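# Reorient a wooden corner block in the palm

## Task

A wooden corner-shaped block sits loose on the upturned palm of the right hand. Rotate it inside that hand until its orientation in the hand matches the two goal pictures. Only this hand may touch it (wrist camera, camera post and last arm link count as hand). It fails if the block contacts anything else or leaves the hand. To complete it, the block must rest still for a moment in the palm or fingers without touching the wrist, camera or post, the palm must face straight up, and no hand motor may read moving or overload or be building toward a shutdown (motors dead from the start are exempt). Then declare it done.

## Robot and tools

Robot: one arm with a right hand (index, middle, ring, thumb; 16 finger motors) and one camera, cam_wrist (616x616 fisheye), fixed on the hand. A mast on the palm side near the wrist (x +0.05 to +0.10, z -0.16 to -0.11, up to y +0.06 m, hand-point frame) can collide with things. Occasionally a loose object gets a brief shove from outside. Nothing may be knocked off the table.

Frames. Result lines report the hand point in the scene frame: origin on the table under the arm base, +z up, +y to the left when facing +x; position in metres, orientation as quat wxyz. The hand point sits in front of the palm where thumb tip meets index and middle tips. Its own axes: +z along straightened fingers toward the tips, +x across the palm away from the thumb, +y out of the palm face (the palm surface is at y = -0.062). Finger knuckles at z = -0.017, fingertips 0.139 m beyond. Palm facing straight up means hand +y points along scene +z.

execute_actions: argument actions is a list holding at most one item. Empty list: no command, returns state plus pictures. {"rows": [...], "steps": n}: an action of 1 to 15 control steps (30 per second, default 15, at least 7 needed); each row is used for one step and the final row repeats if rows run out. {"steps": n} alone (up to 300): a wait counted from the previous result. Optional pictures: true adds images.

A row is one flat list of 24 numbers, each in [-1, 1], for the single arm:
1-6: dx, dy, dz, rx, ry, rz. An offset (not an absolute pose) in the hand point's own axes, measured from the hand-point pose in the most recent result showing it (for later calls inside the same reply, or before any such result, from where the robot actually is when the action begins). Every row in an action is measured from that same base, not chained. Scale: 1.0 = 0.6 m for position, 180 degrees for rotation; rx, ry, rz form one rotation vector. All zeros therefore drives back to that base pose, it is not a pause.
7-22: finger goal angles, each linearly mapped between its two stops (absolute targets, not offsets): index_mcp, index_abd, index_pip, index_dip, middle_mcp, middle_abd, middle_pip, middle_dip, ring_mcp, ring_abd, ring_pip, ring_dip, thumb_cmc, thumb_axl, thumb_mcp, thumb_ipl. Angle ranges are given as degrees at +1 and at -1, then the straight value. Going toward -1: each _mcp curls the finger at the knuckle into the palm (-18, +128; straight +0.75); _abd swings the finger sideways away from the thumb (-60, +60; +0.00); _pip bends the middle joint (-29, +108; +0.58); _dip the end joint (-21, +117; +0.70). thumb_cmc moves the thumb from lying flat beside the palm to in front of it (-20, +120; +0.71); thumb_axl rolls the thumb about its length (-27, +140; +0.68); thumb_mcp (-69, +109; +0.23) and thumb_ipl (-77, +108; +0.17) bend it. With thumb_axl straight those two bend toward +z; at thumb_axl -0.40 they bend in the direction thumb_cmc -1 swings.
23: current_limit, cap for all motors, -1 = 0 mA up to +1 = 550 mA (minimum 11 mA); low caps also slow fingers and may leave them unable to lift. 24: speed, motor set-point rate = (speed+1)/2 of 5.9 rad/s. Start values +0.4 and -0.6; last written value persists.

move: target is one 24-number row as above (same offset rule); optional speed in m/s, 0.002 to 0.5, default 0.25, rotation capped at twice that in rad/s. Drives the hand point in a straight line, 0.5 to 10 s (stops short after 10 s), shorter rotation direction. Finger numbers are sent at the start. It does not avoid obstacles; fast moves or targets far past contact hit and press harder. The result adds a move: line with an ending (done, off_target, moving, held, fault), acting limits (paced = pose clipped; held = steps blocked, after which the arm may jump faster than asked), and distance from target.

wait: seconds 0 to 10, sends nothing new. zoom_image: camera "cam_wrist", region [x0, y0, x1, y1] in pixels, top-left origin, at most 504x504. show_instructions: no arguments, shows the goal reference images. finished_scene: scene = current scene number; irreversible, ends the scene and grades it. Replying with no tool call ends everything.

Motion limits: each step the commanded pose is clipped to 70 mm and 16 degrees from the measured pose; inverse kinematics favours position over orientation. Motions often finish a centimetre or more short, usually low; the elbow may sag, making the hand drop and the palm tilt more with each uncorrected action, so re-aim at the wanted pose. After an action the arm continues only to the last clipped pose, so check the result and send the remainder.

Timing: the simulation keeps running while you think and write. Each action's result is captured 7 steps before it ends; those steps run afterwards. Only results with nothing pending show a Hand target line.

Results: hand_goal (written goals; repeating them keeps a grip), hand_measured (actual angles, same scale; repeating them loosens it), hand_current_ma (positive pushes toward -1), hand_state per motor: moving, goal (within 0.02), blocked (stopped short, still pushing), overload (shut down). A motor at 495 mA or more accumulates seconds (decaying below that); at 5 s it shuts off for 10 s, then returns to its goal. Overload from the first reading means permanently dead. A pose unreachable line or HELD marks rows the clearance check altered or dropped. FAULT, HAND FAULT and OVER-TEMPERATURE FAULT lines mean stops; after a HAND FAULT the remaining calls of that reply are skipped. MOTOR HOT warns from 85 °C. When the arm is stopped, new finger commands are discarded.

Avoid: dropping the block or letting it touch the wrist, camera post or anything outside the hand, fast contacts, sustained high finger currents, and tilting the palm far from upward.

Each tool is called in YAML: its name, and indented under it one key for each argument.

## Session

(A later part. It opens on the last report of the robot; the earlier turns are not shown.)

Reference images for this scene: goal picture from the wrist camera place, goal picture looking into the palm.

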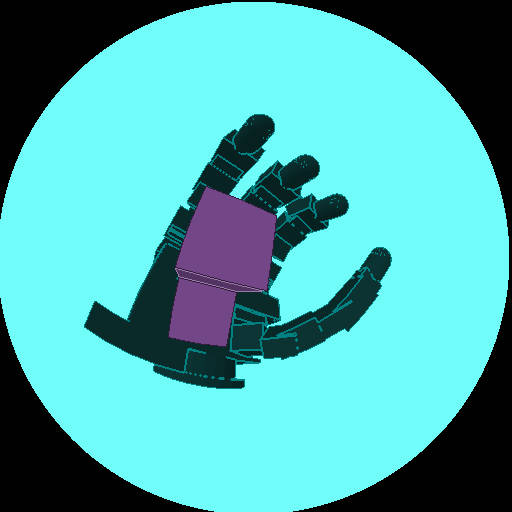

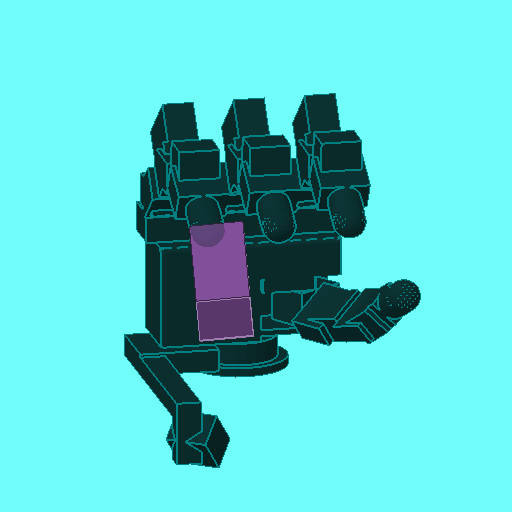

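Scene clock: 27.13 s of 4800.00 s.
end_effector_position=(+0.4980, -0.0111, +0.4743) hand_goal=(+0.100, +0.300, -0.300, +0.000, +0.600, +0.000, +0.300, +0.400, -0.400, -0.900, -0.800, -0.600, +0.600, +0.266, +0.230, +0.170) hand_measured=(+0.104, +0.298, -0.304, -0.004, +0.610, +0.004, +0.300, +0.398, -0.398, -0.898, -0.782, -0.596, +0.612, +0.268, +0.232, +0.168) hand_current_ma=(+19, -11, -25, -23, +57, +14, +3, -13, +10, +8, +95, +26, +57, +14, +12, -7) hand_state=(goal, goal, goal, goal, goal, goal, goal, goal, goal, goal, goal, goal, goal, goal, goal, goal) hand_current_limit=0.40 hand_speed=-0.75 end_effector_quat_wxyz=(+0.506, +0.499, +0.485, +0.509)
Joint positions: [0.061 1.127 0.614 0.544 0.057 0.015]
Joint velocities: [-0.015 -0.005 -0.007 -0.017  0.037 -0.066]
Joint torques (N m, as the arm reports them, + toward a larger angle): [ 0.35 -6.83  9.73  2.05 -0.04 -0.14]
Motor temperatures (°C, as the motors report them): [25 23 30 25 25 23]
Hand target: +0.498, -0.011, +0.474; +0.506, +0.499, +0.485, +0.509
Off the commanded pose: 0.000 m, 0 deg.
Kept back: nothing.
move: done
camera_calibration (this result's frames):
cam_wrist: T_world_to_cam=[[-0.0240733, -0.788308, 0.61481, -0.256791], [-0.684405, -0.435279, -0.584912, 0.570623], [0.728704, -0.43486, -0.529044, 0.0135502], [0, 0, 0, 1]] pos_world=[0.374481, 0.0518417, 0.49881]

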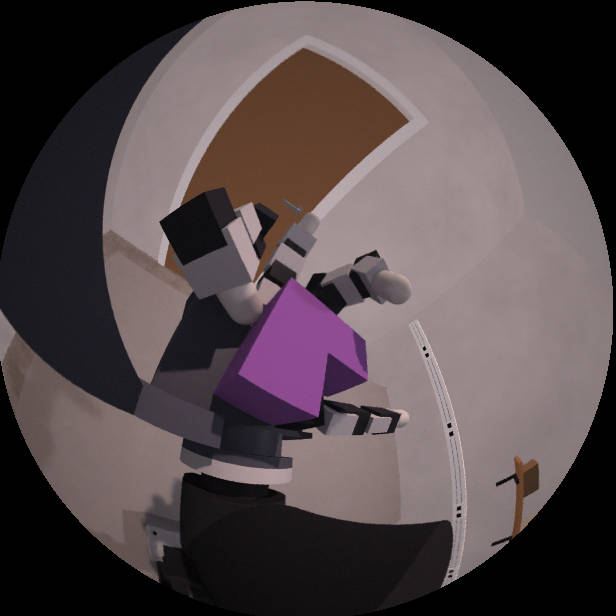

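execute_actions:
  actions:
    - {"rows":[[0,0,0,0,0,0, 0.1,0.3,-0.3,0.0, 0.6,0,0.3,0.4, -0.4,-0.95,-0.4,-0.2, 0.6,0.266,0.23,0.17, 0.4,-0.4]],"steps":15}

move:
  target: [0,0,0,0,0,0, 0.1,0.3,-0.3,0.0, 0.6,0,0.3,0.4, -0.62,-0.95,-0.4,-0.2, 0.6,0.266,0.23,0.17, 0.4,-0.6]

Scene clock: 27.83 s of 4800.00 s.
end_effector_position=(+0.4980, -0.0111, +0.4743) hand_goal=(+0.100, +0.300, -0.300, +0.000, +0.600, +0.000, +0.300, +0.400, -0.400, -0.950, -0.400, -0.200, +0.600, +0.266, +0.230, +0.170) hand_measured=(+0.104, +0.298, -0.304, -0.004, +0.610, +0.004, +0.300, +0.398, -0.398, -0.948, -0.602, -0.414, +0.612, +0.268, +0.232, +0.168) hand_current_ma=(+19, -11, -25, -23, +57, +14, +3, -13, +9, +6, -71, -60, +57, +14, +12, -7) hand_state=(goal, goal, goal, goal, goal, goal, goal, goal, goal, goal, moving, moving, goal, goal, goal, goal) hand_current_limit=0.40 hand_speed=-0.40 end_effector_quat_wxyz=(+0.506, +0.499, +0.485, +0.509)
Joint positions: [0.061 1.127 0.614 0.544 0.057 0.015]
Joint velocities: [-0.005 -0.005 -0.002  0.002  0.022 -0.037]
Joint torques (N m, as the arm reports them, + toward a larger angle): [ 0.48 -6.84  9.79  2.05 -0.04 -0.14]
Motor temperatures (°C, as the motors report them): [25 23 30 25 25 23]
Steps of this call (steps 1 to 13: nothing new was sent; steps 14 to 21: the first 8 steps of this action). Readings (end_effector_position | what the end effector reports):
14: (+0.4980, -0.0111, +0.4743) | hand_goal=(+0.100, +0.300, -0.300, +0.000, +0.600, +0.000, +0.300, +0.400, -0.400, -0.950, -0.400, -0.200, +0.600, +0.266, +0.230, +0.170) hand_measured=(+0.104, +0.298, -0.304, -0.004, +0.610, +0.004, +0.300, +0.398, -0.398, -0.898, -0.782, -0.596, +0.612, +0.268, +0.232, +0.168) hand_current_ma=(+19, -11, -25, -23, +57, +14, +3, -13, +10, +8, +95, +26, +57, +14, +12, -7) hand_state=(goal, goal, goal, goal, goal, goal, goal, goal, goal, moving, moving, moving, goal, goal, goal, goal) hand_current_limit=0.40 hand_speed=-0.40
15: (+0.4980, -0.0111, +0.4743) | hand_goal=(+0.100, +0.300, -0.300, +0.000, +0.600, +0.000, +0.300, +0.400, -0.400, -0.950, -0.400, -0.200, +0.600, +0.266, +0.230, +0.170) hand_measured=(+0.104, +0.298, -0.304, -0.004, +0.610, +0.004, +0.300, +0.398, -0.398, -0.900, -0.780, -0.594, +0.612, +0.268, +0.232, +0.168) hand_current_ma=(+19, -11, -25, -23, +57, +14, +3, -13, +10, +153, -93, -145, +57, +14, +12, -7) hand_state=(goal, goal, goal, goal, goal, goal, goal, goal, goal, moving, moving, moving, goal, goal, goal, goal) hand_current_limit=0.40 hand_speed=-0.40
17: (+0.4980, -0.0111, +0.4743) | hand_goal=(+0.100, +0.300, -0.300, +0.000, +0.600, +0.000, +0.300, +0.400, -0.400, -0.950, -0.400, -0.200, +0.600, +0.266, +0.230, +0.170) hand_measured=(+0.104, +0.298, -0.304, -0.004, +0.610, +0.004, +0.300, +0.398, -0.398, -0.940, -0.732, -0.542, +0.612, +0.268, +0.232, +0.168) hand_current_ma=(+19, -11, -25, -23, +57, +14, +3, -13, +9, -13, -35, -70, +57, +14, +12, -7) hand_state=(goal, goal, goal, goal, goal, goal, goal, goal, goal, moving, moving, moving, goal, goal, goal, goal) hand_current_limit=0.40 hand_speed=-0.40
21: the state above

Scene clock: 28.80 s of 4800.00 s.
end_effector_position=(+0.4980, -0.0111, +0.4743) hand_goal=(+0.100, +0.300, -0.300, +0.000, +0.600, +0.000, +0.300, +0.400, -0.620, -0.950, -0.400, -0.200, +0.600, +0.266, +0.230, +0.170) hand_measured=(+0.104, +0.298, -0.304, -0.004, +0.610, +0.004, +0.300, +0.398, -0.620, -0.950, -0.406, -0.202, +0.612, +0.268, +0.232, +0.168) hand_current_ma=(+19, -11, -25, -23, +57, +14, +3, -13, -4, +3, -31, -16, +57, +14, +12, -7) hand_state=(goal, goal, goal, goal, goal, goal, goal, goal, goal, goal, goal, goal, goal, goal, goal, goal) hand_current_limit=0.40 hand_speed=-0.60 end_effector_quat_wxyz=(+0.506, +0.499, +0.485, +0.509)
Joint positions: [0.061 1.127 0.614 0.544 0.057 0.015]
Joint velocities: [-0.005  0.005  0.007  0.002  0.066  0.022]
Joint torques (N m, as the arm reports them, + toward a larger angle): [ 0.37 -6.78  9.74  2.04 -0.04 -0.14]
Motor temperatures (°C, as the motors report them): [25 23 30 25 25 23]
Hand target: +0.498, -0.011, +0.474; +0.506, +0.499, +0.485, +0.509
Off your previous action's commanded pose: 0.000 m, 0 deg at its last step (step 7 of this call).
Off the commanded pose: 0.000 m, 0 deg.
Kept back: nothing.
move: done
camera_calibration (this result's frames):
cam_wrist: T_world_to_cam=[[-0.0240733, -0.788308, 0.61481, -0.256791], [-0.684405, -0.435279, -0.584912, 0.570623], [0.728704, -0.43486, -0.529044, 0.0135502], [0, 0, 0, 1]] pos_world=[0.374481, 0.0518417, 0.49881]

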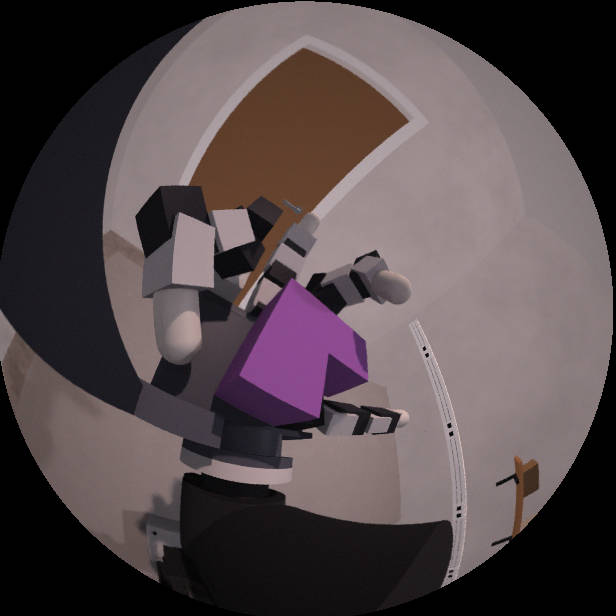

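Now curl pip to sweep −x.

move:
  target: [0,0,0,0,0,0, 0.1,0.3,-0.3,0.0, 0.6,0,0.3,0.4, -0.55,-0.95,-0.9,-0.2, 0.6,0.266,0.23,0.17, 0.4,-0.75]

Scene clock: 29.87 s of 4800.00 s.
end_effector_position=(+0.4980, -0.0111, +0.4743) hand_goal=(+0.100, +0.300, -0.300, +0.000, +0.600, +0.000, +0.300, +0.400, -0.550, -0.950, -0.900, -0.200, +0.600, +0.266, +0.230, +0.170) hand_measured=(+0.104, +0.298, -0.304, -0.004, +0.610, +0.004, +0.300, +0.398, -0.536, -0.950, -0.664, -0.188, +0.612, +0.268, +0.232, +0.168) hand_current_ma=(+19, -11, -25, -23, +57, +14, +3, -13, +79, +3, +383, +72, +57, +14, +12, -7) hand_state=(goal, goal, goal, goal, goal, goal, goal, goal, goal, goal, blocked, goal, goal, goal, goal, goal) hand_current_limit=0.40 hand_speed=-0.75 end_effector_quat_wxyz=(+0.506, +0.499, +0.485, +0.509)
Joint positions: [0.061 1.127 0.614 0.544 0.057 0.015]
Joint velocities: [ 0.005  0.005 -0.017  0.017  0.037  0.051]
Joint torques (N m, as the arm reports them, + toward a larger angle): [ 0.44 -6.81  9.74  2.02 -0.04 -0.14]
Motor temperatures (°C, as the motors report them): [25 23 30 25 25 23]
Hand target: +0.498, -0.011, +0.474; +0.506, +0.499, +0.485, +0.509
Off the commanded pose: 0.000 m, 0 deg.
Kept back: nothing.
move: done
camera_calibration (this result's frames):
cam_wrist: T_world_to_cam=[[-0.0240733, -0.788308, 0.61481, -0.256791], [-0.684405, -0.435279, -0.584912, 0.570623], [0.728704, -0.43486, -0.529044, 0.0135502], [0, 0, 0, 1]] pos_world=[0.374481, 0.0518417, 0.49881]

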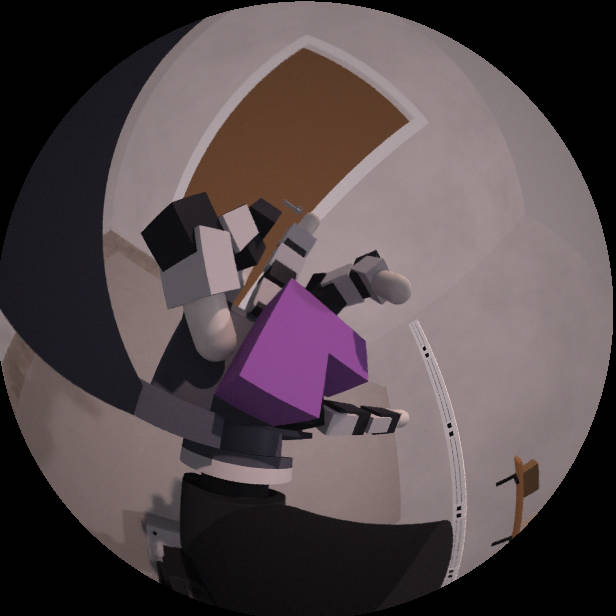

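Tip hit the palm; raise mcp.

move:
  target: [0,0,0,0,0,0, 0.1,0.3,-0.3,0.0, 0.6,0,0.3,0.4, -0.3,-0.95,-0.95,-0.1, 0.6,0.266,0.23,0.17, 0.4,-0.8]

Scene clock: 30.90 s of 4800.00 s.
end_effector_position=(+0.4980, -0.0111, +0.4743) hand_goal=(+0.100, +0.300, -0.300, +0.000, +0.600, +0.000, +0.300, +0.400, -0.300, -0.950, -0.950, -0.100, +0.600, +0.266, +0.230, +0.170) hand_measured=(+0.104, +0.298, -0.304, -0.004, +0.610, +0.004, +0.300, +0.398, -0.304, -0.950, -0.948, -0.102, +0.612, +0.268, +0.232, +0.168) hand_current_ma=(+19, -11, -24, -23, +57, +14, +3, -13, -18, +3, +10, -10, +57, +14, +12, -7) hand_state=(goal, goal, goal, goal, goal, goal, goal, goal, goal, goal, goal, goal, goal, goal, goal, goal) hand_current_limit=0.40 hand_speed=-0.80 end_effector_quat_wxyz=(+0.506, +0.499, +0.485, +0.509)
Joint positions: [0.061 1.127 0.614 0.544 0.057 0.015]
Joint velocities: [-0.015 -0.005  0.002 -0.017 -0.022  0.037]
Joint torques (N m, as the arm reports them, + toward a larger angle): [ 0.37 -6.83  9.75  2.05 -0.04 -0.15]
Motor temperatures (°C, as the motors report them): [25 23 30 25 25 23]
Hand target: +0.498, -0.011, +0.474; +0.506, +0.499, +0.485, +0.509
Off the commanded pose: 0.000 m, 0 deg.
Kept back: nothing.
move: done
camera_calibration (this result's frames):
cam_wrist: T_world_to_cam=[[-0.0240733, -0.788308, 0.61481, -0.256791], [-0.684405, -0.435279, -0.584912, 0.570623], [0.728704, -0.43486, -0.529044, 0.0135502], [0, 0, 0, 1]] pos_world=[0.374481, 0.0518417, 0.49881]

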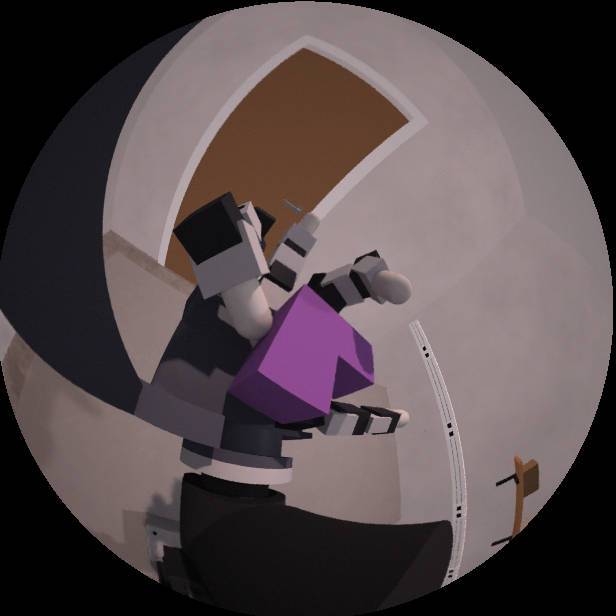

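move:
  target: [0,0,0,0,0,0, 0.1,0.3,-0.3,0.0, 0.6,0,0.3,0.4, -0.3,-0.95,-0.98,-0.35, 0.95,0.68,-0.5,-0.2, 0.4,-0.6]

Scene clock: 32.80 s of 4800.00 s.
end_effector_position=(+0.4980, -0.0111, +0.4743) hand_goal=(+0.100, +0.300, -0.300, +0.000, +0.600, +0.000, +0.300, +0.400, -0.300, -0.950, -0.980, -0.350, +0.950, +0.680, -0.500, -0.200) hand_measured=(+0.104, +0.298, -0.304, -0.004, +0.610, +0.004, +0.300, +0.398, -0.302, -0.950, -0.978, -0.348, +0.958, +0.684, -0.494, -0.198) hand_current_ma=(+19, -11, -24, -22, +57, +14, +3, -13, -13, +3, +6, +13, +45, +20, +38, +20) hand_state=(goal, goal, goal, goal, goal, goal, goal, goal, goal, goal, goal, goal, goal, goal, goal, goal) hand_current_limit=0.40 hand_speed=-0.60 end_effector_quat_wxyz=(+0.506, +0.499, +0.485, +0.509)
Joint positions: [0.061 1.127 0.614 0.544 0.057 0.015]
Joint velocities: [ 0.005 -0.015 -0.007 -0.027 -0.051  0.051]
Joint torques (N m, as the arm reports them, + toward a larger angle): [ 0.41 -7.1   9.81  2.1  -0.04 -0.11]
Motor temperatures (°C, as the motors report them): [25 23 30 25 25 23]
Hand target: +0.498, -0.011, +0.474; +0.506, +0.499, +0.485, +0.509
Off the commanded pose: 0.000 m, 0 deg.
Kept back: nothing.
move: done
camera_calibration (this result's frames):
cam_wrist: T_world_to_cam=[[-0.0240733, -0.788308, 0.61481, -0.256791], [-0.684405, -0.435279, -0.584912, 0.570623], [0.728704, -0.43486, -0.529044, 0.0135502], [0, 0, 0, 1]] pos_world=[0.374481, 0.0518417, 0.49881]

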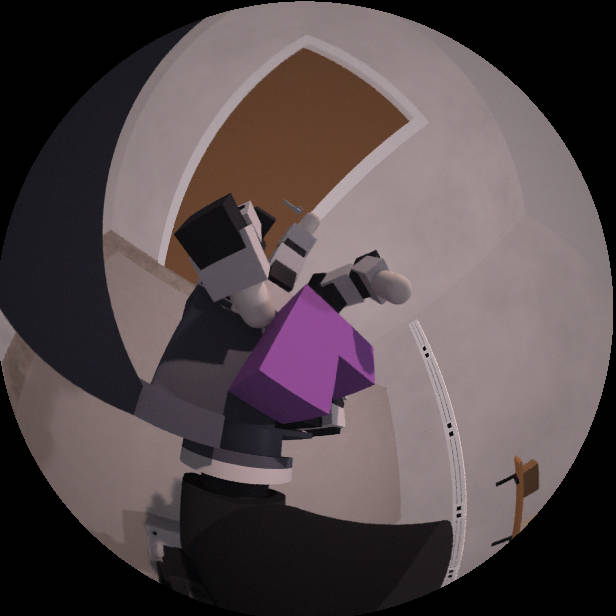

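move:
  target: [0,0,0,0,0,0, 0.1,0.3,-0.3,0.0, 0.6,0,0.3,0.4, -0.33,-0.95,-0.95,-0.12, 0.45,0.68,-0.5,-0.2, 0.4,-0.75]

Scene clock: 34.13 s of 4800.00 s.
end_effector_position=(+0.4980, -0.0111, +0.4743) hand_goal=(+0.100, +0.300, -0.300, +0.000, +0.600, +0.000, +0.300, +0.400, -0.330, -0.950, -0.950, -0.120, +0.450, +0.680, -0.500, -0.200) hand_measured=(+0.104, +0.298, -0.304, -0.004, +0.610, +0.004, +0.300, +0.398, -0.328, -0.950, -0.956, -0.122, +0.472, +0.684, -0.500, -0.198) hand_current_ma=(+19, -11, -24, -22, +57, +14, +3, -13, +13, +3, -32, -16, +111, +22, +6, +12) hand_state=(goal, goal, goal, goal, goal, goal, goal, goal, goal, goal, goal, goal, blocked, goal, goal, goal) hand_current_limit=0.40 hand_speed=-0.75 end_effector_quat_wxyz=(+0.506, +0.499, +0.485, +0.509)
Joint positions: [0.061 1.127 0.614 0.544 0.057 0.015]
Joint velocities: [-0.005 -0.005 -0.012 -0.012  0.081 -0.007]
Joint torques (N m, as the arm reports them, + toward a larger angle): [ 0.36 -6.99  9.79  2.08 -0.04 -0.11]
Motor temperatures (°C, as the motors report them): [25 23 30 25 25 23]
Hand target: +0.498, -0.011, +0.474; +0.506, +0.499, +0.485, +0.509
Off the commanded pose: 0.000 m, 0 deg.
Kept back: nothing.
move: done
camera_calibration (this result's frames):
cam_wrist: T_world_to_cam=[[-0.0240733, -0.788308, 0.61481, -0.256791], [-0.684405, -0.435279, -0.584912, 0.570623], [0.728704, -0.43486, -0.529044, 0.0135502], [0, 0, 0, 1]] pos_world=[0.374481, 0.0518417, 0.49881]

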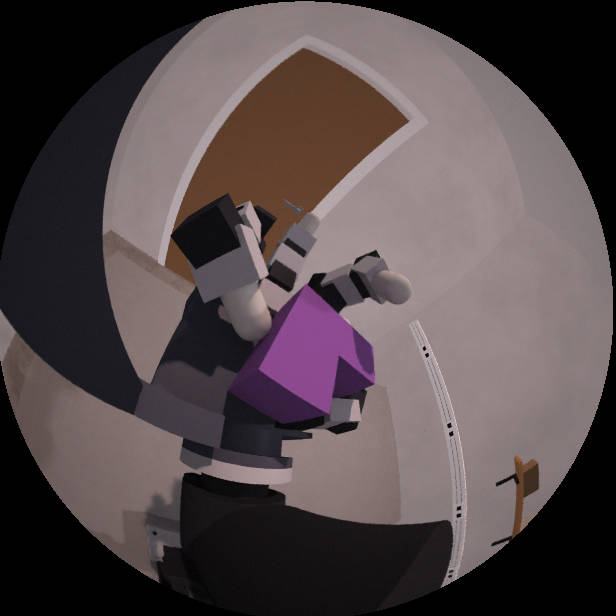

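Thumb just contacting from below. Continue raising.

move:
  target: [0,0,0,0,0,0, 0.1,0.3,-0.3,0.0, 0.6,0,0.3,0.4, -0.33,-0.95,-0.95,-0.12, 0.1,0.68,-0.5,-0.2, 0.4,-0.8]

Scene clock: 35.20 s of 4800.00 s.
end_effector_position=(+0.4980, -0.0111, +0.4743) hand_goal=(+0.100, +0.300, -0.300, +0.000, +0.600, +0.000, +0.300, +0.400, -0.330, -0.950, -0.950, -0.120, +0.100, +0.680, -0.500, -0.200) hand_measured=(+0.104, +0.298, -0.304, -0.004, +0.610, +0.004, +0.300, +0.398, -0.326, -0.934, -0.918, -0.120, +0.346, +0.688, -0.496, -0.198) hand_current_ma=(+19, -11, -24, -22, +57, +14, +3, -13, +21, +72, +164, +3, +381, +45, +25, +10) hand_state=(goal, goal, goal, goal, goal, goal, goal, goal, goal, goal, blocked, goal, blocked, goal, goal, goal) hand_current_limit=0.40 hand_speed=-0.80 end_effector_quat_wxyz=(+0.506, +0.499, +0.485, +0.509)
Joint positions: [0.061 1.127 0.614 0.544 0.057 0.015]
Joint velocities: [-0.005  0.005 -0.007  0.002  0.051 -0.007]
Joint torques (N m, as the arm reports them, + toward a larger angle): [ 0.36 -6.84  9.79  2.1  -0.04 -0.11]
Motor temperatures (°C, as the motors report them): [25 23 30 25 25 23]
Hand target: +0.498, -0.011, +0.474; +0.506, +0.499, +0.485, +0.509
Off the commanded pose: 0.000 m, 0 deg.
Kept back: nothing.
move: done
camera_calibration (this result's frames):
cam_wrist: T_world_to_cam=[[-0.0240733, -0.788308, 0.61481, -0.256791], [-0.684405, -0.435279, -0.584912, 0.570623], [0.728704, -0.43486, -0.529044, 0.0135502], [0, 0, 0, 1]] pos_world=[0.374481, 0.0518417, 0.49881]

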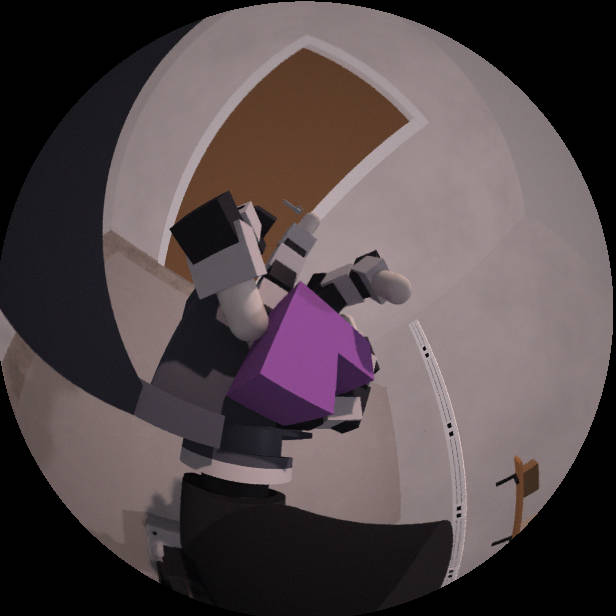

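move:
  target: [0,0,0,0,0,0, 0.1,0.3,-0.3,0.0, 0.6,0,0.3,0.4, -0.45,-0.95,-0.82,-0.12, 0.1,0.68,-0.5,-0.2, 0.4,-0.85]

Scene clock: 36.27 s of 4800.00 s.
end_effector_position=(+0.4980, -0.0111, +0.4743) hand_goal=(+0.100, +0.300, -0.300, +0.000, +0.600, +0.000, +0.300, +0.400, -0.450, -0.950, -0.820, -0.120, +0.100, +0.680, -0.500, -0.200) hand_measured=(+0.104, +0.298, -0.304, -0.004, +0.610, +0.004, +0.300, +0.398, -0.446, -0.948, -0.814, -0.120, +0.136, +0.694, -0.500, -0.198) hand_current_ma=(+19, -11, -21, -22, +57, +14, +3, -13, +24, +7, +25, +4, +185, +85, +3, +8) hand_state=(goal, goal, goal, goal, goal, goal, goal, goal, goal, goal, goal, goal, blocked, goal, goal, goal) hand_current_limit=0.40 hand_speed=-0.85 end_effector_quat_wxyz=(+0.506, +0.499, +0.485, +0.509)
Joint positions: [0.061 1.127 0.614 0.544 0.057 0.015]
Joint velocities: [-0.005 -0.015 -0.017 -0.007 -0.022  0.007]
Joint torques (N m, as the arm reports them, + toward a larger angle): [ 0.36 -6.84  9.78  2.07 -0.04 -0.11]
Motor temperatures (°C, as the motors report them): [25 23 30 25 25 23]
Hand target: +0.498, -0.011, +0.474; +0.506, +0.499, +0.485, +0.509
Off the commanded pose: 0.000 m, 0 deg.
Kept back: nothing.
move: done
camera_calibration (this result's frames):
cam_wrist: T_world_to_cam=[[-0.0240733, -0.788308, 0.61481, -0.256791], [-0.684405, -0.435279, -0.584912, 0.570623], [0.728704, -0.43486, -0.529044, 0.0135502], [0, 0, 0, 1]] pos_world=[0.374481, 0.0518417, 0.49881]

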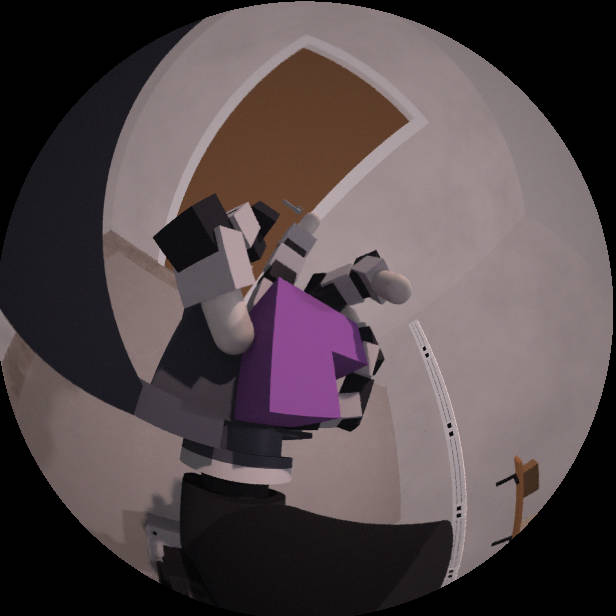

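execute_actions:
  actions:
    - {"rows":[[0,0,0,0,0,0, 0.1,0.3,-0.3,0.0, 0.6,0,0.3,0.4, -0.4,-0.95,-0.6,-0.4, 0.95,0.68,-0.5,-0.2, 0.4,-0.4]],"steps":15}

move:
  target: [0,0,0,0,0,0, 0.1,0.3,-0.3,0.0, 0.6,0,0.3,0.4, -0.3,-0.95,-0.98,-0.5, 0.95,0.68,-0.5,-0.2, 0.4,-0.75]

Scene clock: 37.07 s of 4800.00 s.
end_effector_position=(+0.4980, -0.0111, +0.4743) hand_goal=(+0.100, +0.300, -0.300, +0.000, +0.600, +0.000, +0.300, +0.400, -0.400, -0.950, -0.600, -0.400, +0.950, +0.680, -0.500, -0.200) hand_measured=(+0.104, +0.298, -0.304, -0.004, +0.610, +0.004, +0.300, +0.398, -0.404, -0.948, -0.632, -0.304, +0.328, +0.692, -0.500, -0.198) hand_current_ma=(+19, -11, -21, -22, +57, +14, +3, -13, -23, +7, +14, +64, -30, +73, -6, +8) hand_state=(goal, goal, goal, goal, goal, goal, goal, goal, goal, goal, moving, moving, moving, goal, goal, goal) hand_current_limit=0.40 hand_speed=-0.40 end_effector_quat_wxyz=(+0.506, +0.499, +0.485, +0.509)
Joint positions: [0.061 1.127 0.614 0.544 0.057 0.015]
Joint velocities: [-0.024 -0.024 -0.002 -0.017 -0.022 -0.095]
Joint torques (N m, as the arm reports them, + toward a larger angle): [ 0.41 -7.03  9.75  2.07 -0.03 -0.11]
Motor temperatures (°C, as the motors report them): [25 23 30 25 25 23]
Steps of this call (steps 1 to 16: nothing new was sent; steps 17 to 24: the first 8 steps of this action). Readings (end_effector_position | what the end effector reports):
17: (+0.4980, -0.0111, +0.4743) | hand_goal=(+0.100, +0.300, -0.300, +0.000, +0.600, +0.000, +0.300, +0.400, -0.400, -0.950, -0.600, -0.400, +0.950, +0.680, -0.500, -0.200) hand_measured=(+0.104, +0.298, -0.304, -0.004, +0.610, +0.004, +0.300, +0.398, -0.446, -0.948, -0.814, -0.120, +0.136, +0.694, -0.500, -0.198) hand_current_ma=(+19, -11, -21, -22, +57, +14, +3, -13, +24, +7, +25, +4, +185, +85, +3, +8) hand_state=(goal, goal, goal, goal, goal, goal, goal, goal, moving, goal, moving, moving, moving, goal, goal, goal) hand_current_limit=0.40 hand_speed=-0.40
18: (+0.4980, -0.0111, +0.4743) | hand_goal=(+0.100, +0.300, -0.300, +0.000, +0.600, +0.000, +0.300, +0.400, -0.400, -0.950, -0.600, -0.400, +0.950, +0.680, -0.500, -0.200) hand_measured=(+0.104, +0.298, -0.304, -0.004, +0.610, +0.004, +0.300, +0.398, -0.446, -0.948, -0.814, -0.120, +0.136, +0.694, -0.500, -0.198) hand_current_ma=(+19, -11, -21, -22, +57, +14, +3, -13, -174, +7, -141, +185, -20, +85, +3, +8) hand_state=(goal, goal, goal, goal, goal, goal, goal, goal, moving, goal, moving, moving, moving, goal, goal, goal) hand_current_limit=0.40 hand_speed=-0.40
20: (+0.4980, -0.0111, +0.4743) | hand_goal=(+0.100, +0.300, -0.300, +0.000, +0.600, +0.000, +0.300, +0.400, -0.400, -0.950, -0.600, -0.400, +0.950, +0.680, -0.500, -0.200) hand_measured=(+0.104, +0.298, -0.304, -0.004, +0.610, +0.004, +0.300, +0.398, -0.410, -0.948, -0.762, -0.174, +0.182, +0.692, -0.500, -0.198) hand_current_ma=(+19, -11, -21, -22, +57, +14, +3, -13, +10, +7, -81, +90, -24, +69, -8, +8) hand_state=(goal, goal, goal, goal, goal, goal, goal, goal, moving, goal, moving, moving, moving, moving, moving, goal) hand_current_limit=0.40 hand_speed=-0.40
24: the state above

Scene clock: 38.73 s of 4800.00 s.
end_effector_position=(+0.4980, -0.0111, +0.4743) hand_goal=(+0.100, +0.300, -0.300, +0.000, +0.600, +0.000, +0.300, +0.400, -0.300, -0.950, -0.980, -0.500, +0.950, +0.680, -0.500, -0.200) hand_measured=(+0.104, +0.298, -0.304, -0.004, +0.610, +0.004, +0.300, +0.398, -0.302, -0.948, -0.978, -0.496, +0.954, +0.692, -0.500, -0.198) hand_current_ma=(+19, -11, -21, -22, +57, +14, +3, -13, -12, +6, +15, +18, +21, +73, -4, +8) hand_state=(goal, goal, goal, goal, goal, goal, goal, goal, goal, goal, goal, goal, goal, goal, goal, goal) hand_current_limit=0.40 hand_speed=-0.75 end_effector_quat_wxyz=(+0.506, +0.499, +0.485, +0.509)
Joint positions: [0.061 1.127 0.614 0.544 0.057 0.015]
Joint velocities: [ 0.005  0.005  0.002 -0.012 -0.081 -0.007]
Joint torques (N m, as the arm reports them, + toward a larger angle): [ 0.41 -6.83  9.79  2.08 -0.04 -0.11]
Motor temperatures (°C, as the motors report them): [25 23 31 25 25 23]
Hand target: +0.498, -0.011, +0.474; +0.506, +0.499, +0.485, +0.509
Off your previous action's commanded pose: 0.000 m, 0 deg at its last step (step 7 of this call).
Off the commanded pose: 0.000 m, 0 deg.
Kept back: nothing.
move: done
camera_calibration (this result's frames):
cam_wrist: T_world_to_cam=[[-0.0240733, -0.788308, 0.61481, -0.256791], [-0.684405, -0.435279, -0.584912, 0.570623], [0.728704, -0.43486, -0.529044, 0.0135502], [0, 0, 0, 1]] pos_world=[0.374481, 0.0518417, 0.49881]

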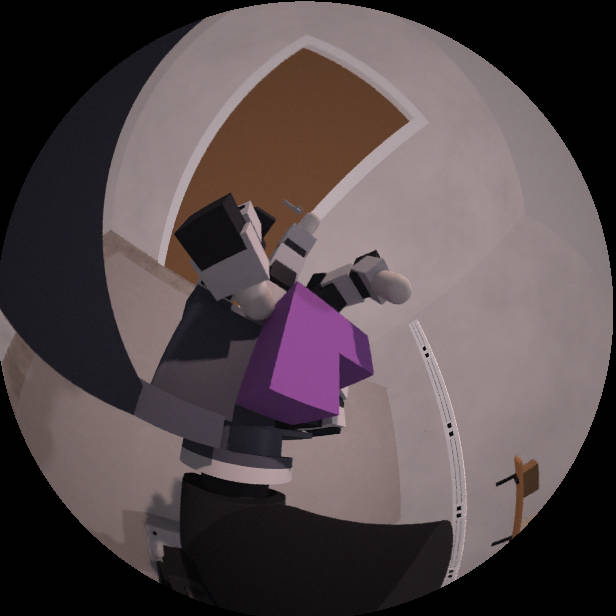

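move:
  target: [0,0,0,0,0,0, 0.1,0.3,-0.3,0.0, 0.3,-0.95,-0.2,-0.1, 0.8,-0.95,0.4,0.5, 0.95,0.68,-0.5,-0.2, 0.4,-0.3]

move:
  target: [0,0,0,0,0,0, 0.1,0.3,-0.3,0.0, -0.5,-0.95,-0.2,-0.1, 0.8,-0.95,0.4,0.5, 0.95,0.68,-0.5,-0.2, 0.4,-0.5]

Scene clock: 40.83 s of 4800.00 s.
end_effector_position=(+0.4980, -0.0111, +0.4743) hand_goal=(+0.100, +0.300, -0.300, +0.000, +0.300, -0.950, -0.200, -0.100, +0.800, -0.950, +0.400, +0.500, +0.950, +0.680, -0.500, -0.200) hand_measured=(+0.104, +0.298, -0.304, -0.004, +0.318, -0.948, -0.196, -0.098, +0.806, -0.948, +0.400, +0.498, +0.954, +0.692, -0.500, -0.198) hand_current_ma=(+19, -11, -21, -22, +100, +6, +23, +13, +41, +12, +3, -11, +21, +73, -3, +8) hand_state=(goal, goal, goal, goal, goal, goal, goal, goal, goal, goal, goal, goal, goal, goal, goal, goal) hand_current_limit=0.40 hand_speed=-0.30 end_effector_quat_wxyz=(+0.506, +0.499, +0.485, +0.509)
Joint positions: [0.061 1.127 0.614 0.544 0.057 0.015]
Joint velocities: [-0.005  0.005 -0.032 -0.007 -0.051  0.007]
Joint torques (N m, as the arm reports them, + toward a larger angle): [ 0.43 -6.66  9.77  2.08 -0.04 -0.07]
Motor temperatures (°C, as the motors report them): [25 23 31 25 25 23]
Hand target: +0.498, -0.011, +0.474; +0.506, +0.499, +0.485, +0.509
Off the commanded pose: 0.000 m, 0 deg.
Kept back: nothing.
move: done
camera_calibration (this result's frames):
cam_wrist: T_world_to_cam=[[-0.0240733, -0.788308, 0.61481, -0.256791], [-0.684405, -0.435279, -0.584912, 0.570623], [0.728704, -0.43486, -0.529044, 0.0135502], [0, 0, 0, 1]] pos_world=[0.374481, 0.0518417, 0.49881]

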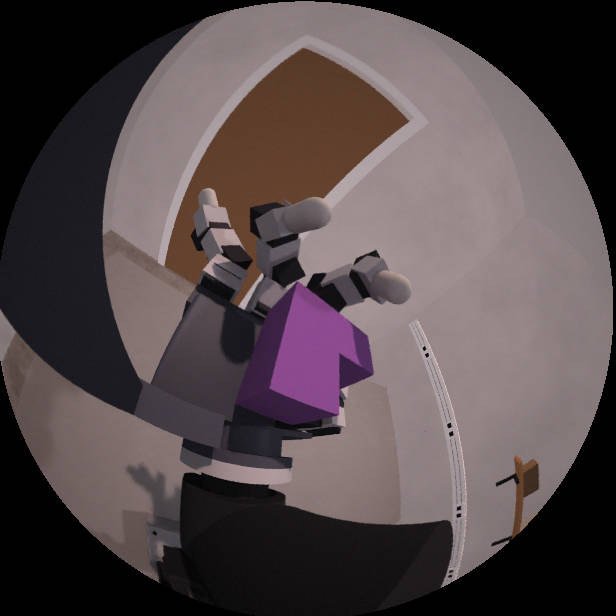

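Scene clock: 42.07 s of 4800.00 s.
end_effector_position=(+0.4980, -0.0111, +0.4743) hand_goal=(+0.100, +0.300, -0.300, +0.000, -0.500, -0.950, -0.200, -0.100, +0.800, -0.950, +0.400, +0.500, +0.950, +0.680, -0.500, -0.200) hand_measured=(+0.104, +0.298, -0.304, -0.004, -0.496, -0.950, -0.198, -0.098, +0.806, -0.948, +0.400, +0.498, +0.954, +0.692, -0.500, -0.198) hand_current_ma=(+19, -11, -21, -22, +20, -2, +13, +13, +41, +12, +3, -11, +21, +73, -3, +8) hand_state=(goal, goal, goal, goal, goal, goal, goal, goal, goal, goal, goal, goal, goal, goal, goal, goal) hand_current_limit=0.40 hand_speed=-0.50 end_effector_quat_wxyz=(+0.506, +0.499, +0.485, +0.509)
Joint positions: [0.061 1.127 0.614 0.544 0.057 0.015]
Joint velocities: [-0.005  0.005  0.007 -0.002 -0.066  0.081]
Joint torques (N m, as the arm reports them, + toward a larger angle): [ 0.1  -6.87  9.78  2.06 -0.04 -0.07]
Motor temperatures (°C, as the motors report them): [25 23 31 25 25 23]
Hand target: +0.498, -0.011, +0.474; +0.506, +0.499, +0.485, +0.509
Off the commanded pose: 0.000 m, 0 deg.
Kept back: nothing.
move: done
camera_calibration (this result's frames):
cam_wrist: T_world_to_cam=[[-0.0240733, -0.788308, 0.61481, -0.256791], [-0.684405, -0.435279, -0.584912, 0.570623], [0.728704, -0.43486, -0.529044, 0.0135502], [0, 0, 0, 1]] pos_world=[0.374481, 0.0518417, 0.49881]

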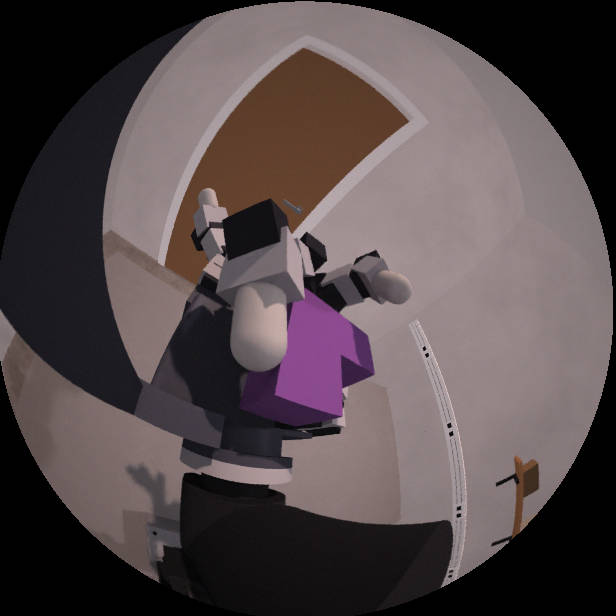

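move:
  target: [0,0,0,0,0,0, 0.1,0.3,-0.3,0.0, -0.7,-0.95,-0.25,-0.2, 0.8,-0.95,0.4,0.5, 0.95,0.68,-0.5,-0.2, 0.4,-0.7]

move:
  target: [0,0,0,0,0,0, 0.1,0.3,-0.3,0.0, -0.55,-0.95,-0.6,-0.35, 0.8,-0.95,0.4,0.5, 0.95,0.68,-0.5,-0.2, 0.4,-0.8]

Scene clock: 43.03 s of 4800.00 s.
end_effector_position=(+0.4980, -0.0111, +0.4743) hand_goal=(+0.100, +0.300, -0.300, +0.000, -0.700, -0.950, -0.250, -0.200, +0.800, -0.950, +0.400, +0.500, +0.950, +0.680, -0.500, -0.200) hand_measured=(+0.104, +0.298, -0.304, -0.004, -0.696, -0.950, -0.248, -0.198, +0.806, -0.948, +0.400, +0.498, +0.954, +0.692, -0.500, -0.198) hand_current_ma=(+19, -11, -21, -22, +25, -2, +7, +14, +41, +12, +3, -11, +21, +73, -3, +8) hand_state=(goal, goal, goal, goal, goal, goal, goal, goal, goal, goal, goal, goal, goal, goal, goal, goal) hand_current_limit=0.40 hand_speed=-0.70 end_effector_quat_wxyz=(+0.506, +0.499, +0.485, +0.509)
Joint positions: [0.061 1.127 0.614 0.544 0.057 0.015]
Joint velocities: [ 0.005  0.005 -0.002  0.012 -0.007 -0.095]
Joint torques (N m, as the arm reports them, + toward a larger angle): [ 0.52 -6.83  9.76  2.06 -0.04 -0.07]
Motor temperatures (°C, as the motors report them): [25 23 31 25 25 23]
Hand target: +0.498, -0.011, +0.474; +0.506, +0.499, +0.485, +0.509
Off the commanded pose: 0.000 m, 0 deg.
Kept back: nothing.
move: done
camera_calibration (this result's frames):
cam_wrist: T_world_to_cam=[[-0.0240733, -0.788308, 0.61481, -0.256791], [-0.684405, -0.435279, -0.584912, 0.570623], [0.728704, -0.43486, -0.529044, 0.0135502], [0, 0, 0, 1]] pos_world=[0.374481, 0.0518417, 0.49881]

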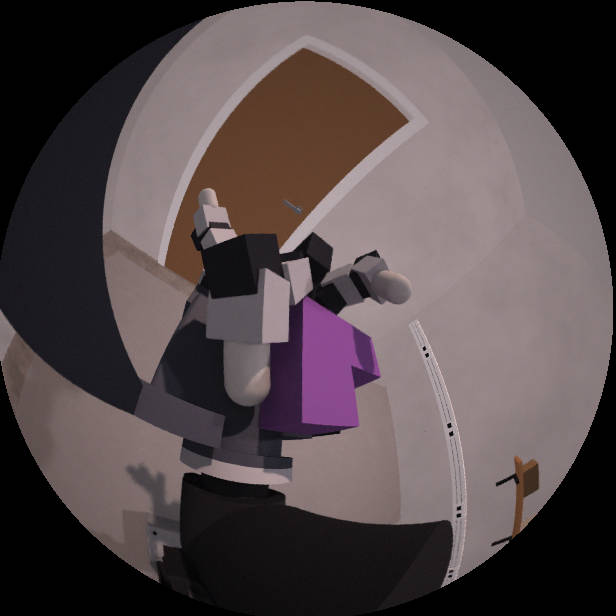

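Scene clock: 44.00 s of 4800.00 s.
end_effector_position=(+0.4980, -0.0111, +0.4743) hand_goal=(+0.100, +0.300, -0.300, +0.000, -0.550, -0.950, -0.600, -0.350, +0.800, -0.950, +0.400, +0.500, +0.950, +0.680, -0.500, -0.200) hand_measured=(+0.104, +0.298, -0.304, -0.004, -0.550, -0.950, -0.580, -0.344, +0.806, -0.948, +0.400, +0.498, +0.954, +0.692, -0.500, -0.198) hand_current_ma=(+19, -11, -21, -22, -3, -3, +103, +33, +41, +12, +3, -11, +21, +73, -3, +8) hand_state=(goal, goal, goal, goal, goal, goal, blocked, goal, goal, goal, goal, goal, goal, goal, goal, goal) hand_current_limit=0.40 hand_speed=-0.80 end_effector_quat_wxyz=(+0.506, +0.499, +0.485, +0.509)
Joint positions: [0.061 1.127 0.614 0.544 0.057 0.015]
Joint velocities: [-0.005  0.005  0.002  0.012  0.007  0.022]
Joint torques (N m, as the arm reports them, + toward a larger angle): [ 0.4  -6.83  9.77  2.05 -0.04 -0.08]
Motor temperatures (°C, as the motors report them): [25 23 31 25 25 23]
Hand target: +0.498, -0.011, +0.474; +0.506, +0.499, +0.485, +0.509
Off the commanded pose: 0.000 m, 0 deg.
Kept back: nothing.
move: done
camera_calibration (this result's frames):
cam_wrist: T_world_to_cam=[[-0.0240733, -0.788308, 0.61481, -0.256791], [-0.684405, -0.435279, -0.584912, 0.570623], [0.728704, -0.43486, -0.529044, 0.0135502], [0, 0, 0, 1]] pos_world=[0.374481, 0.0518417, 0.49881]

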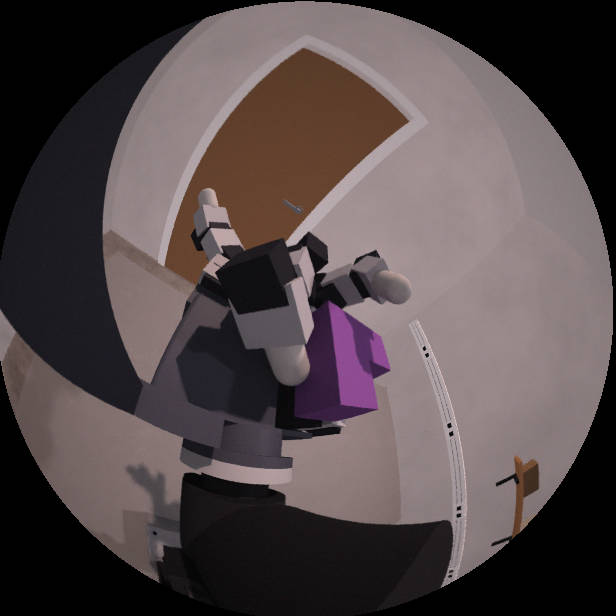

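move:
  target: [0,0,0,0,0,0, 0.1,0.3,-0.3,0.0, -0.58,-0.95,-0.55,-0.35, 0.8,-0.95,0.4,0.5, 0.35,0.68,-0.4,-0.2, 0.4,-0.75]

Scene clock: 45.50 s of 4800.00 s.
end_effector_position=(+0.4980, -0.0111, +0.4743) hand_goal=(+0.100, +0.300, -0.300, +0.000, -0.580, -0.950, -0.550, -0.350, +0.800, -0.950, +0.400, +0.500, +0.350, +0.680, -0.400, -0.200) hand_measured=(+0.104, +0.298, -0.304, -0.004, -0.558, -0.956, -0.568, -0.352, +0.806, -0.948, +0.400, +0.498, +0.382, +0.692, -0.402, -0.198) hand_current_ma=(+19, -11, -21, -22, +123, -22, -93, -8, +41, +12, +3, -11, +161, +73, -10, +8) hand_state=(goal, goal, goal, goal, blocked, goal, goal, goal, goal, goal, goal, goal, blocked, goal, goal, goal) hand_current_limit=0.40 hand_speed=-0.75 end_effector_quat_wxyz=(+0.506, +0.499, +0.485, +0.509)
Joint positions: [0.061 1.127 0.614 0.544 0.057 0.015]
Joint velocities: [-0.015  0.015  0.017  0.017 -0.037  0.066]
Joint torques (N m, as the arm reports them, + toward a larger angle): [ 0.38 -6.75  9.59  2.06 -0.04 -0.09]
Motor temperatures (°C, as the motors report them): [25 23 31 25 25 23]
Hand target: +0.498, -0.011, +0.474; +0.506, +0.499, +0.485, +0.509
Off the commanded pose: 0.000 m, 0 deg.
Kept back: nothing.
move: done
camera_calibration (this result's frames):
cam_wrist: T_world_to_cam=[[-0.0240733, -0.788308, 0.61481, -0.256791], [-0.684405, -0.435279, -0.584912, 0.570623], [0.728704, -0.43486, -0.529044, 0.0135502], [0, 0, 0, 1]] pos_world=[0.374481, 0.0518417, 0.49881]

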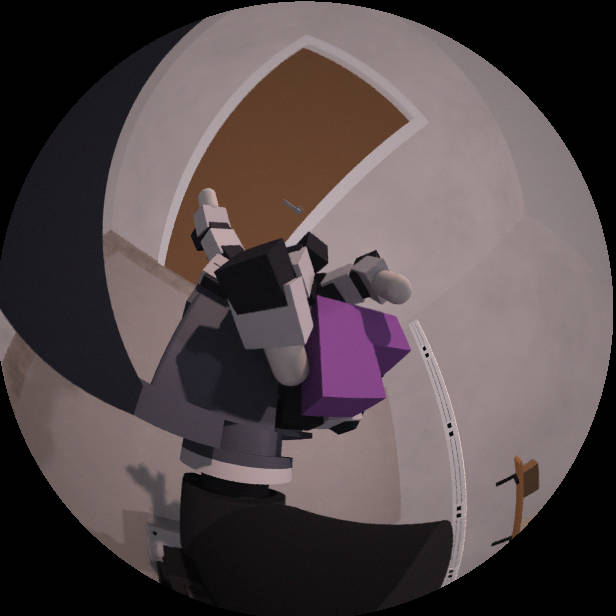

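move:
  target: [0,0,0,0,0,0, 0.2,0.3,0.4,0.5, -0.62,-0.95,-0.45,-0.3, 0.8,-0.95,0.4,0.5, 0.05,0.68,-0.4,-0.2, 0.4,-0.75]

Scene clock: 47.13 s of 4800.00 s.
end_effector_position=(+0.4980, -0.0111, +0.4743) hand_goal=(+0.200, +0.300, +0.400, +0.500, -0.620, -0.950, -0.450, -0.300, +0.800, -0.950, +0.400, +0.500, +0.050, +0.680, -0.400, -0.200) hand_measured=(+0.208, +0.298, +0.400, +0.498, -0.602, -0.956, -0.466, -0.312, +0.806, -0.948, +0.400, +0.498, +0.080, +0.692, -0.402, -0.198) hand_current_ma=(+40, -10, -3, -14, +94, -27, -80, -65, +41, +12, +3, -11, +157, +73, -10, +7) hand_state=(goal, goal, goal, goal, goal, goal, goal, goal, goal, goal, goal, goal, blocked, goal, goal, goal) hand_current_limit=0.40 hand_speed=-0.75 end_effector_quat_wxyz=(+0.506, +0.499, +0.485, +0.509)
Joint positions: [0.061 1.127 0.614 0.544 0.057 0.015]
Joint velocities: [-0.015 -0.005 -0.007 -0.002  0.037  0.037]
Joint torques (N m, as the arm reports them, + toward a larger angle): [ 0.37 -6.79  9.65  2.08 -0.04 -0.08]
Motor temperatures (°C, as the motors report them): [25 23 31 25 25 23]
Hand target: +0.498, -0.011, +0.474; +0.506, +0.499, +0.485, +0.509
Off the commanded pose: 0.000 m, 0 deg.
Kept back: nothing.
move: done
camera_calibration (this result's frames):
cam_wrist: T_world_to_cam=[[-0.0240733, -0.788308, 0.61481, -0.256791], [-0.684405, -0.435279, -0.584912, 0.570623], [0.728704, -0.43486, -0.529044, 0.0135502], [0, 0, 0, 1]] pos_world=[0.374481, 0.0518417, 0.49881]

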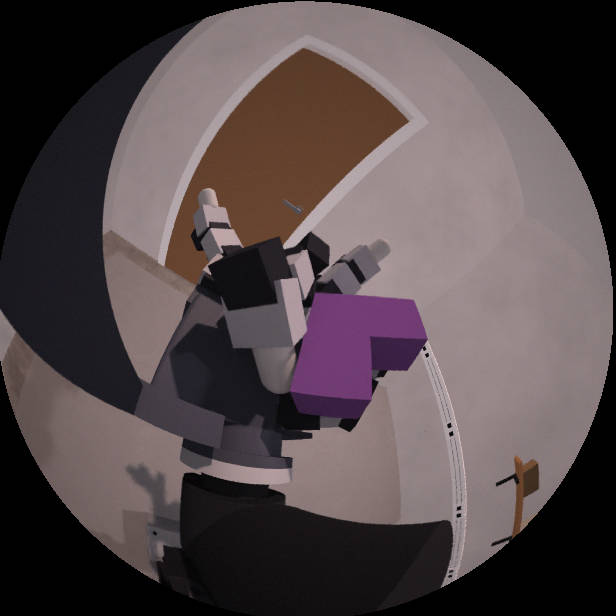

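move:
  target: [0,0,0,0,0,0, 0.2,0.3,0.4,0.5, -0.65,-0.95,-0.3,-0.2, 0.8,-0.95,0.4,0.5, -0.25,0.68,-0.4,-0.2, 0.4,-0.8]

Scene clock: 48.27 s of 4800.00 s.
end_effector_position=(+0.4980, -0.0111, +0.4743) hand_goal=(+0.200, +0.300, +0.400, +0.500, -0.650, -0.950, -0.300, -0.200, +0.800, -0.950, +0.400, +0.500, -0.250, +0.680, -0.400, -0.200) hand_measured=(+0.208, +0.298, +0.400, +0.498, -0.660, -0.956, -0.306, -0.204, +0.806, -0.948, +0.400, +0.498, -0.218, +0.692, -0.402, -0.200) hand_current_ma=(+40, -10, -3, -14, -50, -27, -28, -17, +41, +12, +3, -11, +163, +73, -16, +4) hand_state=(goal, goal, goal, goal, goal, goal, goal, goal, goal, goal, goal, goal, blocked, goal, goal, goal) hand_current_limit=0.40 hand_speed=-0.80 end_effector_quat_wxyz=(+0.506, +0.499, +0.485, +0.509)
Joint positions: [0.061 1.127 0.614 0.544 0.057 0.015]
Joint velocities: [-0.015  0.015 -0.017 -0.017  0.007 -0.081]
Joint torques (N m, as the arm reports them, + toward a larger angle): [ 0.34 -6.89  9.76  2.08 -0.04 -0.06]
Motor temperatures (°C, as the motors report them): [25 23 31 25 25 23]
Hand target: +0.498, -0.011, +0.474; +0.506, +0.499, +0.485, +0.509
Off the commanded pose: 0.000 m, 0 deg.
Kept back: nothing.
move: done
camera_calibration (this result's frames):
cam_wrist: T_world_to_cam=[[-0.0240733, -0.788308, 0.61481, -0.256791], [-0.684405, -0.435279, -0.584912, 0.570623], [0.728704, -0.43486, -0.529044, 0.0135502], [0, 0, 0, 1]] pos_world=[0.374481, 0.0518417, 0.49881]

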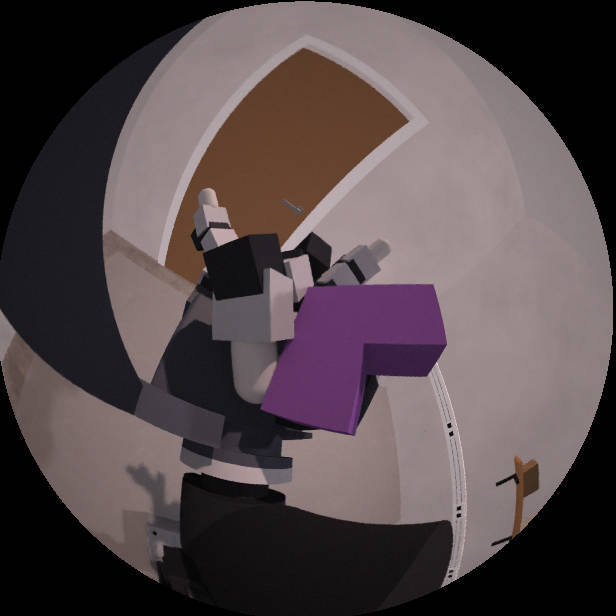

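move:
  target: [0,0,0,0,0,0, 0.2,0.3,0.4,0.5, -0.68,-0.95,-0.1,-0.1, 0.8,-0.95,0.4,0.5, -0.5,0.68,-0.4,-0.2, 0.4,-0.8]

Scene clock: 49.30 s of 4800.00 s.
end_effector_position=(+0.4980, -0.0111, +0.4743) hand_goal=(+0.200, +0.300, +0.400, +0.500, -0.680, -0.950, -0.100, -0.100, +0.800, -0.950, +0.400, +0.500, -0.500, +0.680, -0.400, -0.200) hand_measured=(+0.208, +0.298, +0.400, +0.498, -0.690, -0.960, -0.096, -0.098, +0.806, -0.948, +0.400, +0.498, -0.468, +0.688, -0.404, -0.200) hand_current_ma=(+40, -10, -3, -14, -55, -40, +20, +9, +41, +12, +3, -11, +168, +55, -27, +3) hand_state=(goal, goal, goal, goal, goal, goal, goal, goal, goal, goal, goal, goal, blocked, goal, goal, goal) hand_current_limit=0.40 hand_speed=-0.80 end_effector_quat_wxyz=(+0.506, +0.499, +0.485, +0.509)
Joint positions: [0.061 1.127 0.614 0.544 0.057 0.015]
Joint velocities: [ 0.005 -0.005  0.037  0.007  0.051 -0.081]
Joint torques (N m, as the arm reports them, + toward a larger angle): [ 0.41 -6.89  9.81  2.07 -0.04 -0.05]
Motor temperatures (°C, as the motors report them): [25 23 31 25 25 23]
Hand target: +0.498, -0.011, +0.474; +0.506, +0.499, +0.485, +0.509
Off the commanded pose: 0.000 m, 0 deg.
Kept back: nothing.
move: done
camera_calibration (this result's frames):
cam_wrist: T_world_to_cam=[[-0.0240733, -0.788308, 0.61481, -0.256791], [-0.684405, -0.435279, -0.584912, 0.570623], [0.728704, -0.43486, -0.529044, 0.0135502], [0, 0, 0, 1]] pos_world=[0.374481, 0.0518417, 0.49881]

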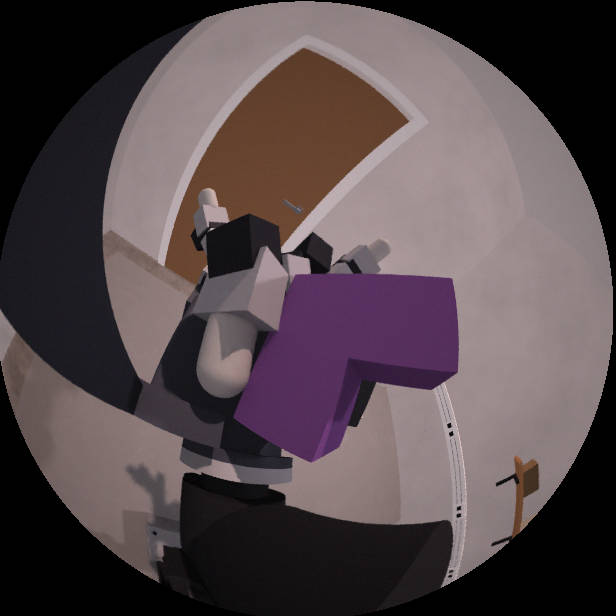

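move:
  target: [0,0,0,0,0,0, 0.2,0.3,0.4,0.5, -0.6,-0.95,-0.1,-0.1, 0.8,-0.95,0.4,0.5, -0.7,0.68,-0.4,-0.2, 0.4,-0.85]

Scene clock: 51.40 s of 4800.00 s.
end_effector_position=(+0.4980, -0.0111, +0.4743) hand_goal=(+0.200, +0.300, +0.400, +0.500, -0.600, -0.950, -0.100, -0.100, +0.800, -0.950, +0.400, +0.500, -0.700, +0.680, -0.400, -0.200) hand_measured=(+0.208, +0.298, +0.400, +0.498, -0.616, -0.968, -0.088, -0.094, +0.808, -0.948, +0.400, +0.498, -0.592, +0.690, -0.404, -0.200) hand_current_ma=(+40, -9, -3, -14, -85, -81, +64, +30, +42, +12, +4, -11, +385, +57, -28, +3) hand_state=(goal, goal, goal, goal, goal, goal, goal, goal, goal, goal, goal, goal, blocked, goal, goal, goal) hand_current_limit=0.40 hand_speed=-0.85 end_effector_quat_wxyz=(+0.506, +0.499, +0.485, +0.509)
Joint positions: [0.061 1.127 0.614 0.544 0.057 0.015]
Joint velocities: [ 0.015 -0.005 -0.022 -0.007 -0.022  0.037]
Joint torques (N m, as the arm reports them, + toward a larger angle): [ 0.25 -6.68  9.93  2.08 -0.04 -0.04]
Motor temperatures (°C, as the motors report them): [25 23 31 25 25 23]
Hand target: +0.498, -0.011, +0.474; +0.506, +0.499, +0.485, +0.509
Off the commanded pose: 0.000 m, 0 deg.
Kept back: nothing.
move: done
camera_calibration (this result's frames):
cam_wrist: T_world_to_cam=[[-0.0240733, -0.788308, 0.61481, -0.256791], [-0.684405, -0.435279, -0.584912, 0.570623], [0.728704, -0.43486, -0.529044, 0.0135502], [0, 0, 0, 1]] pos_world=[0.374481, 0.0518417, 0.49881]

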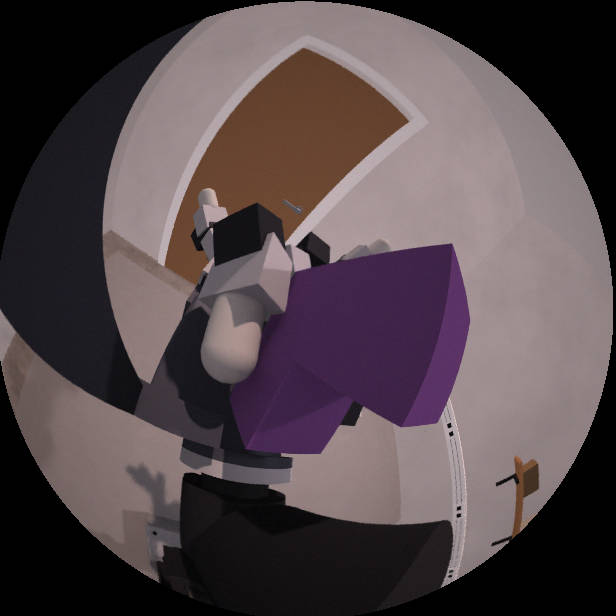

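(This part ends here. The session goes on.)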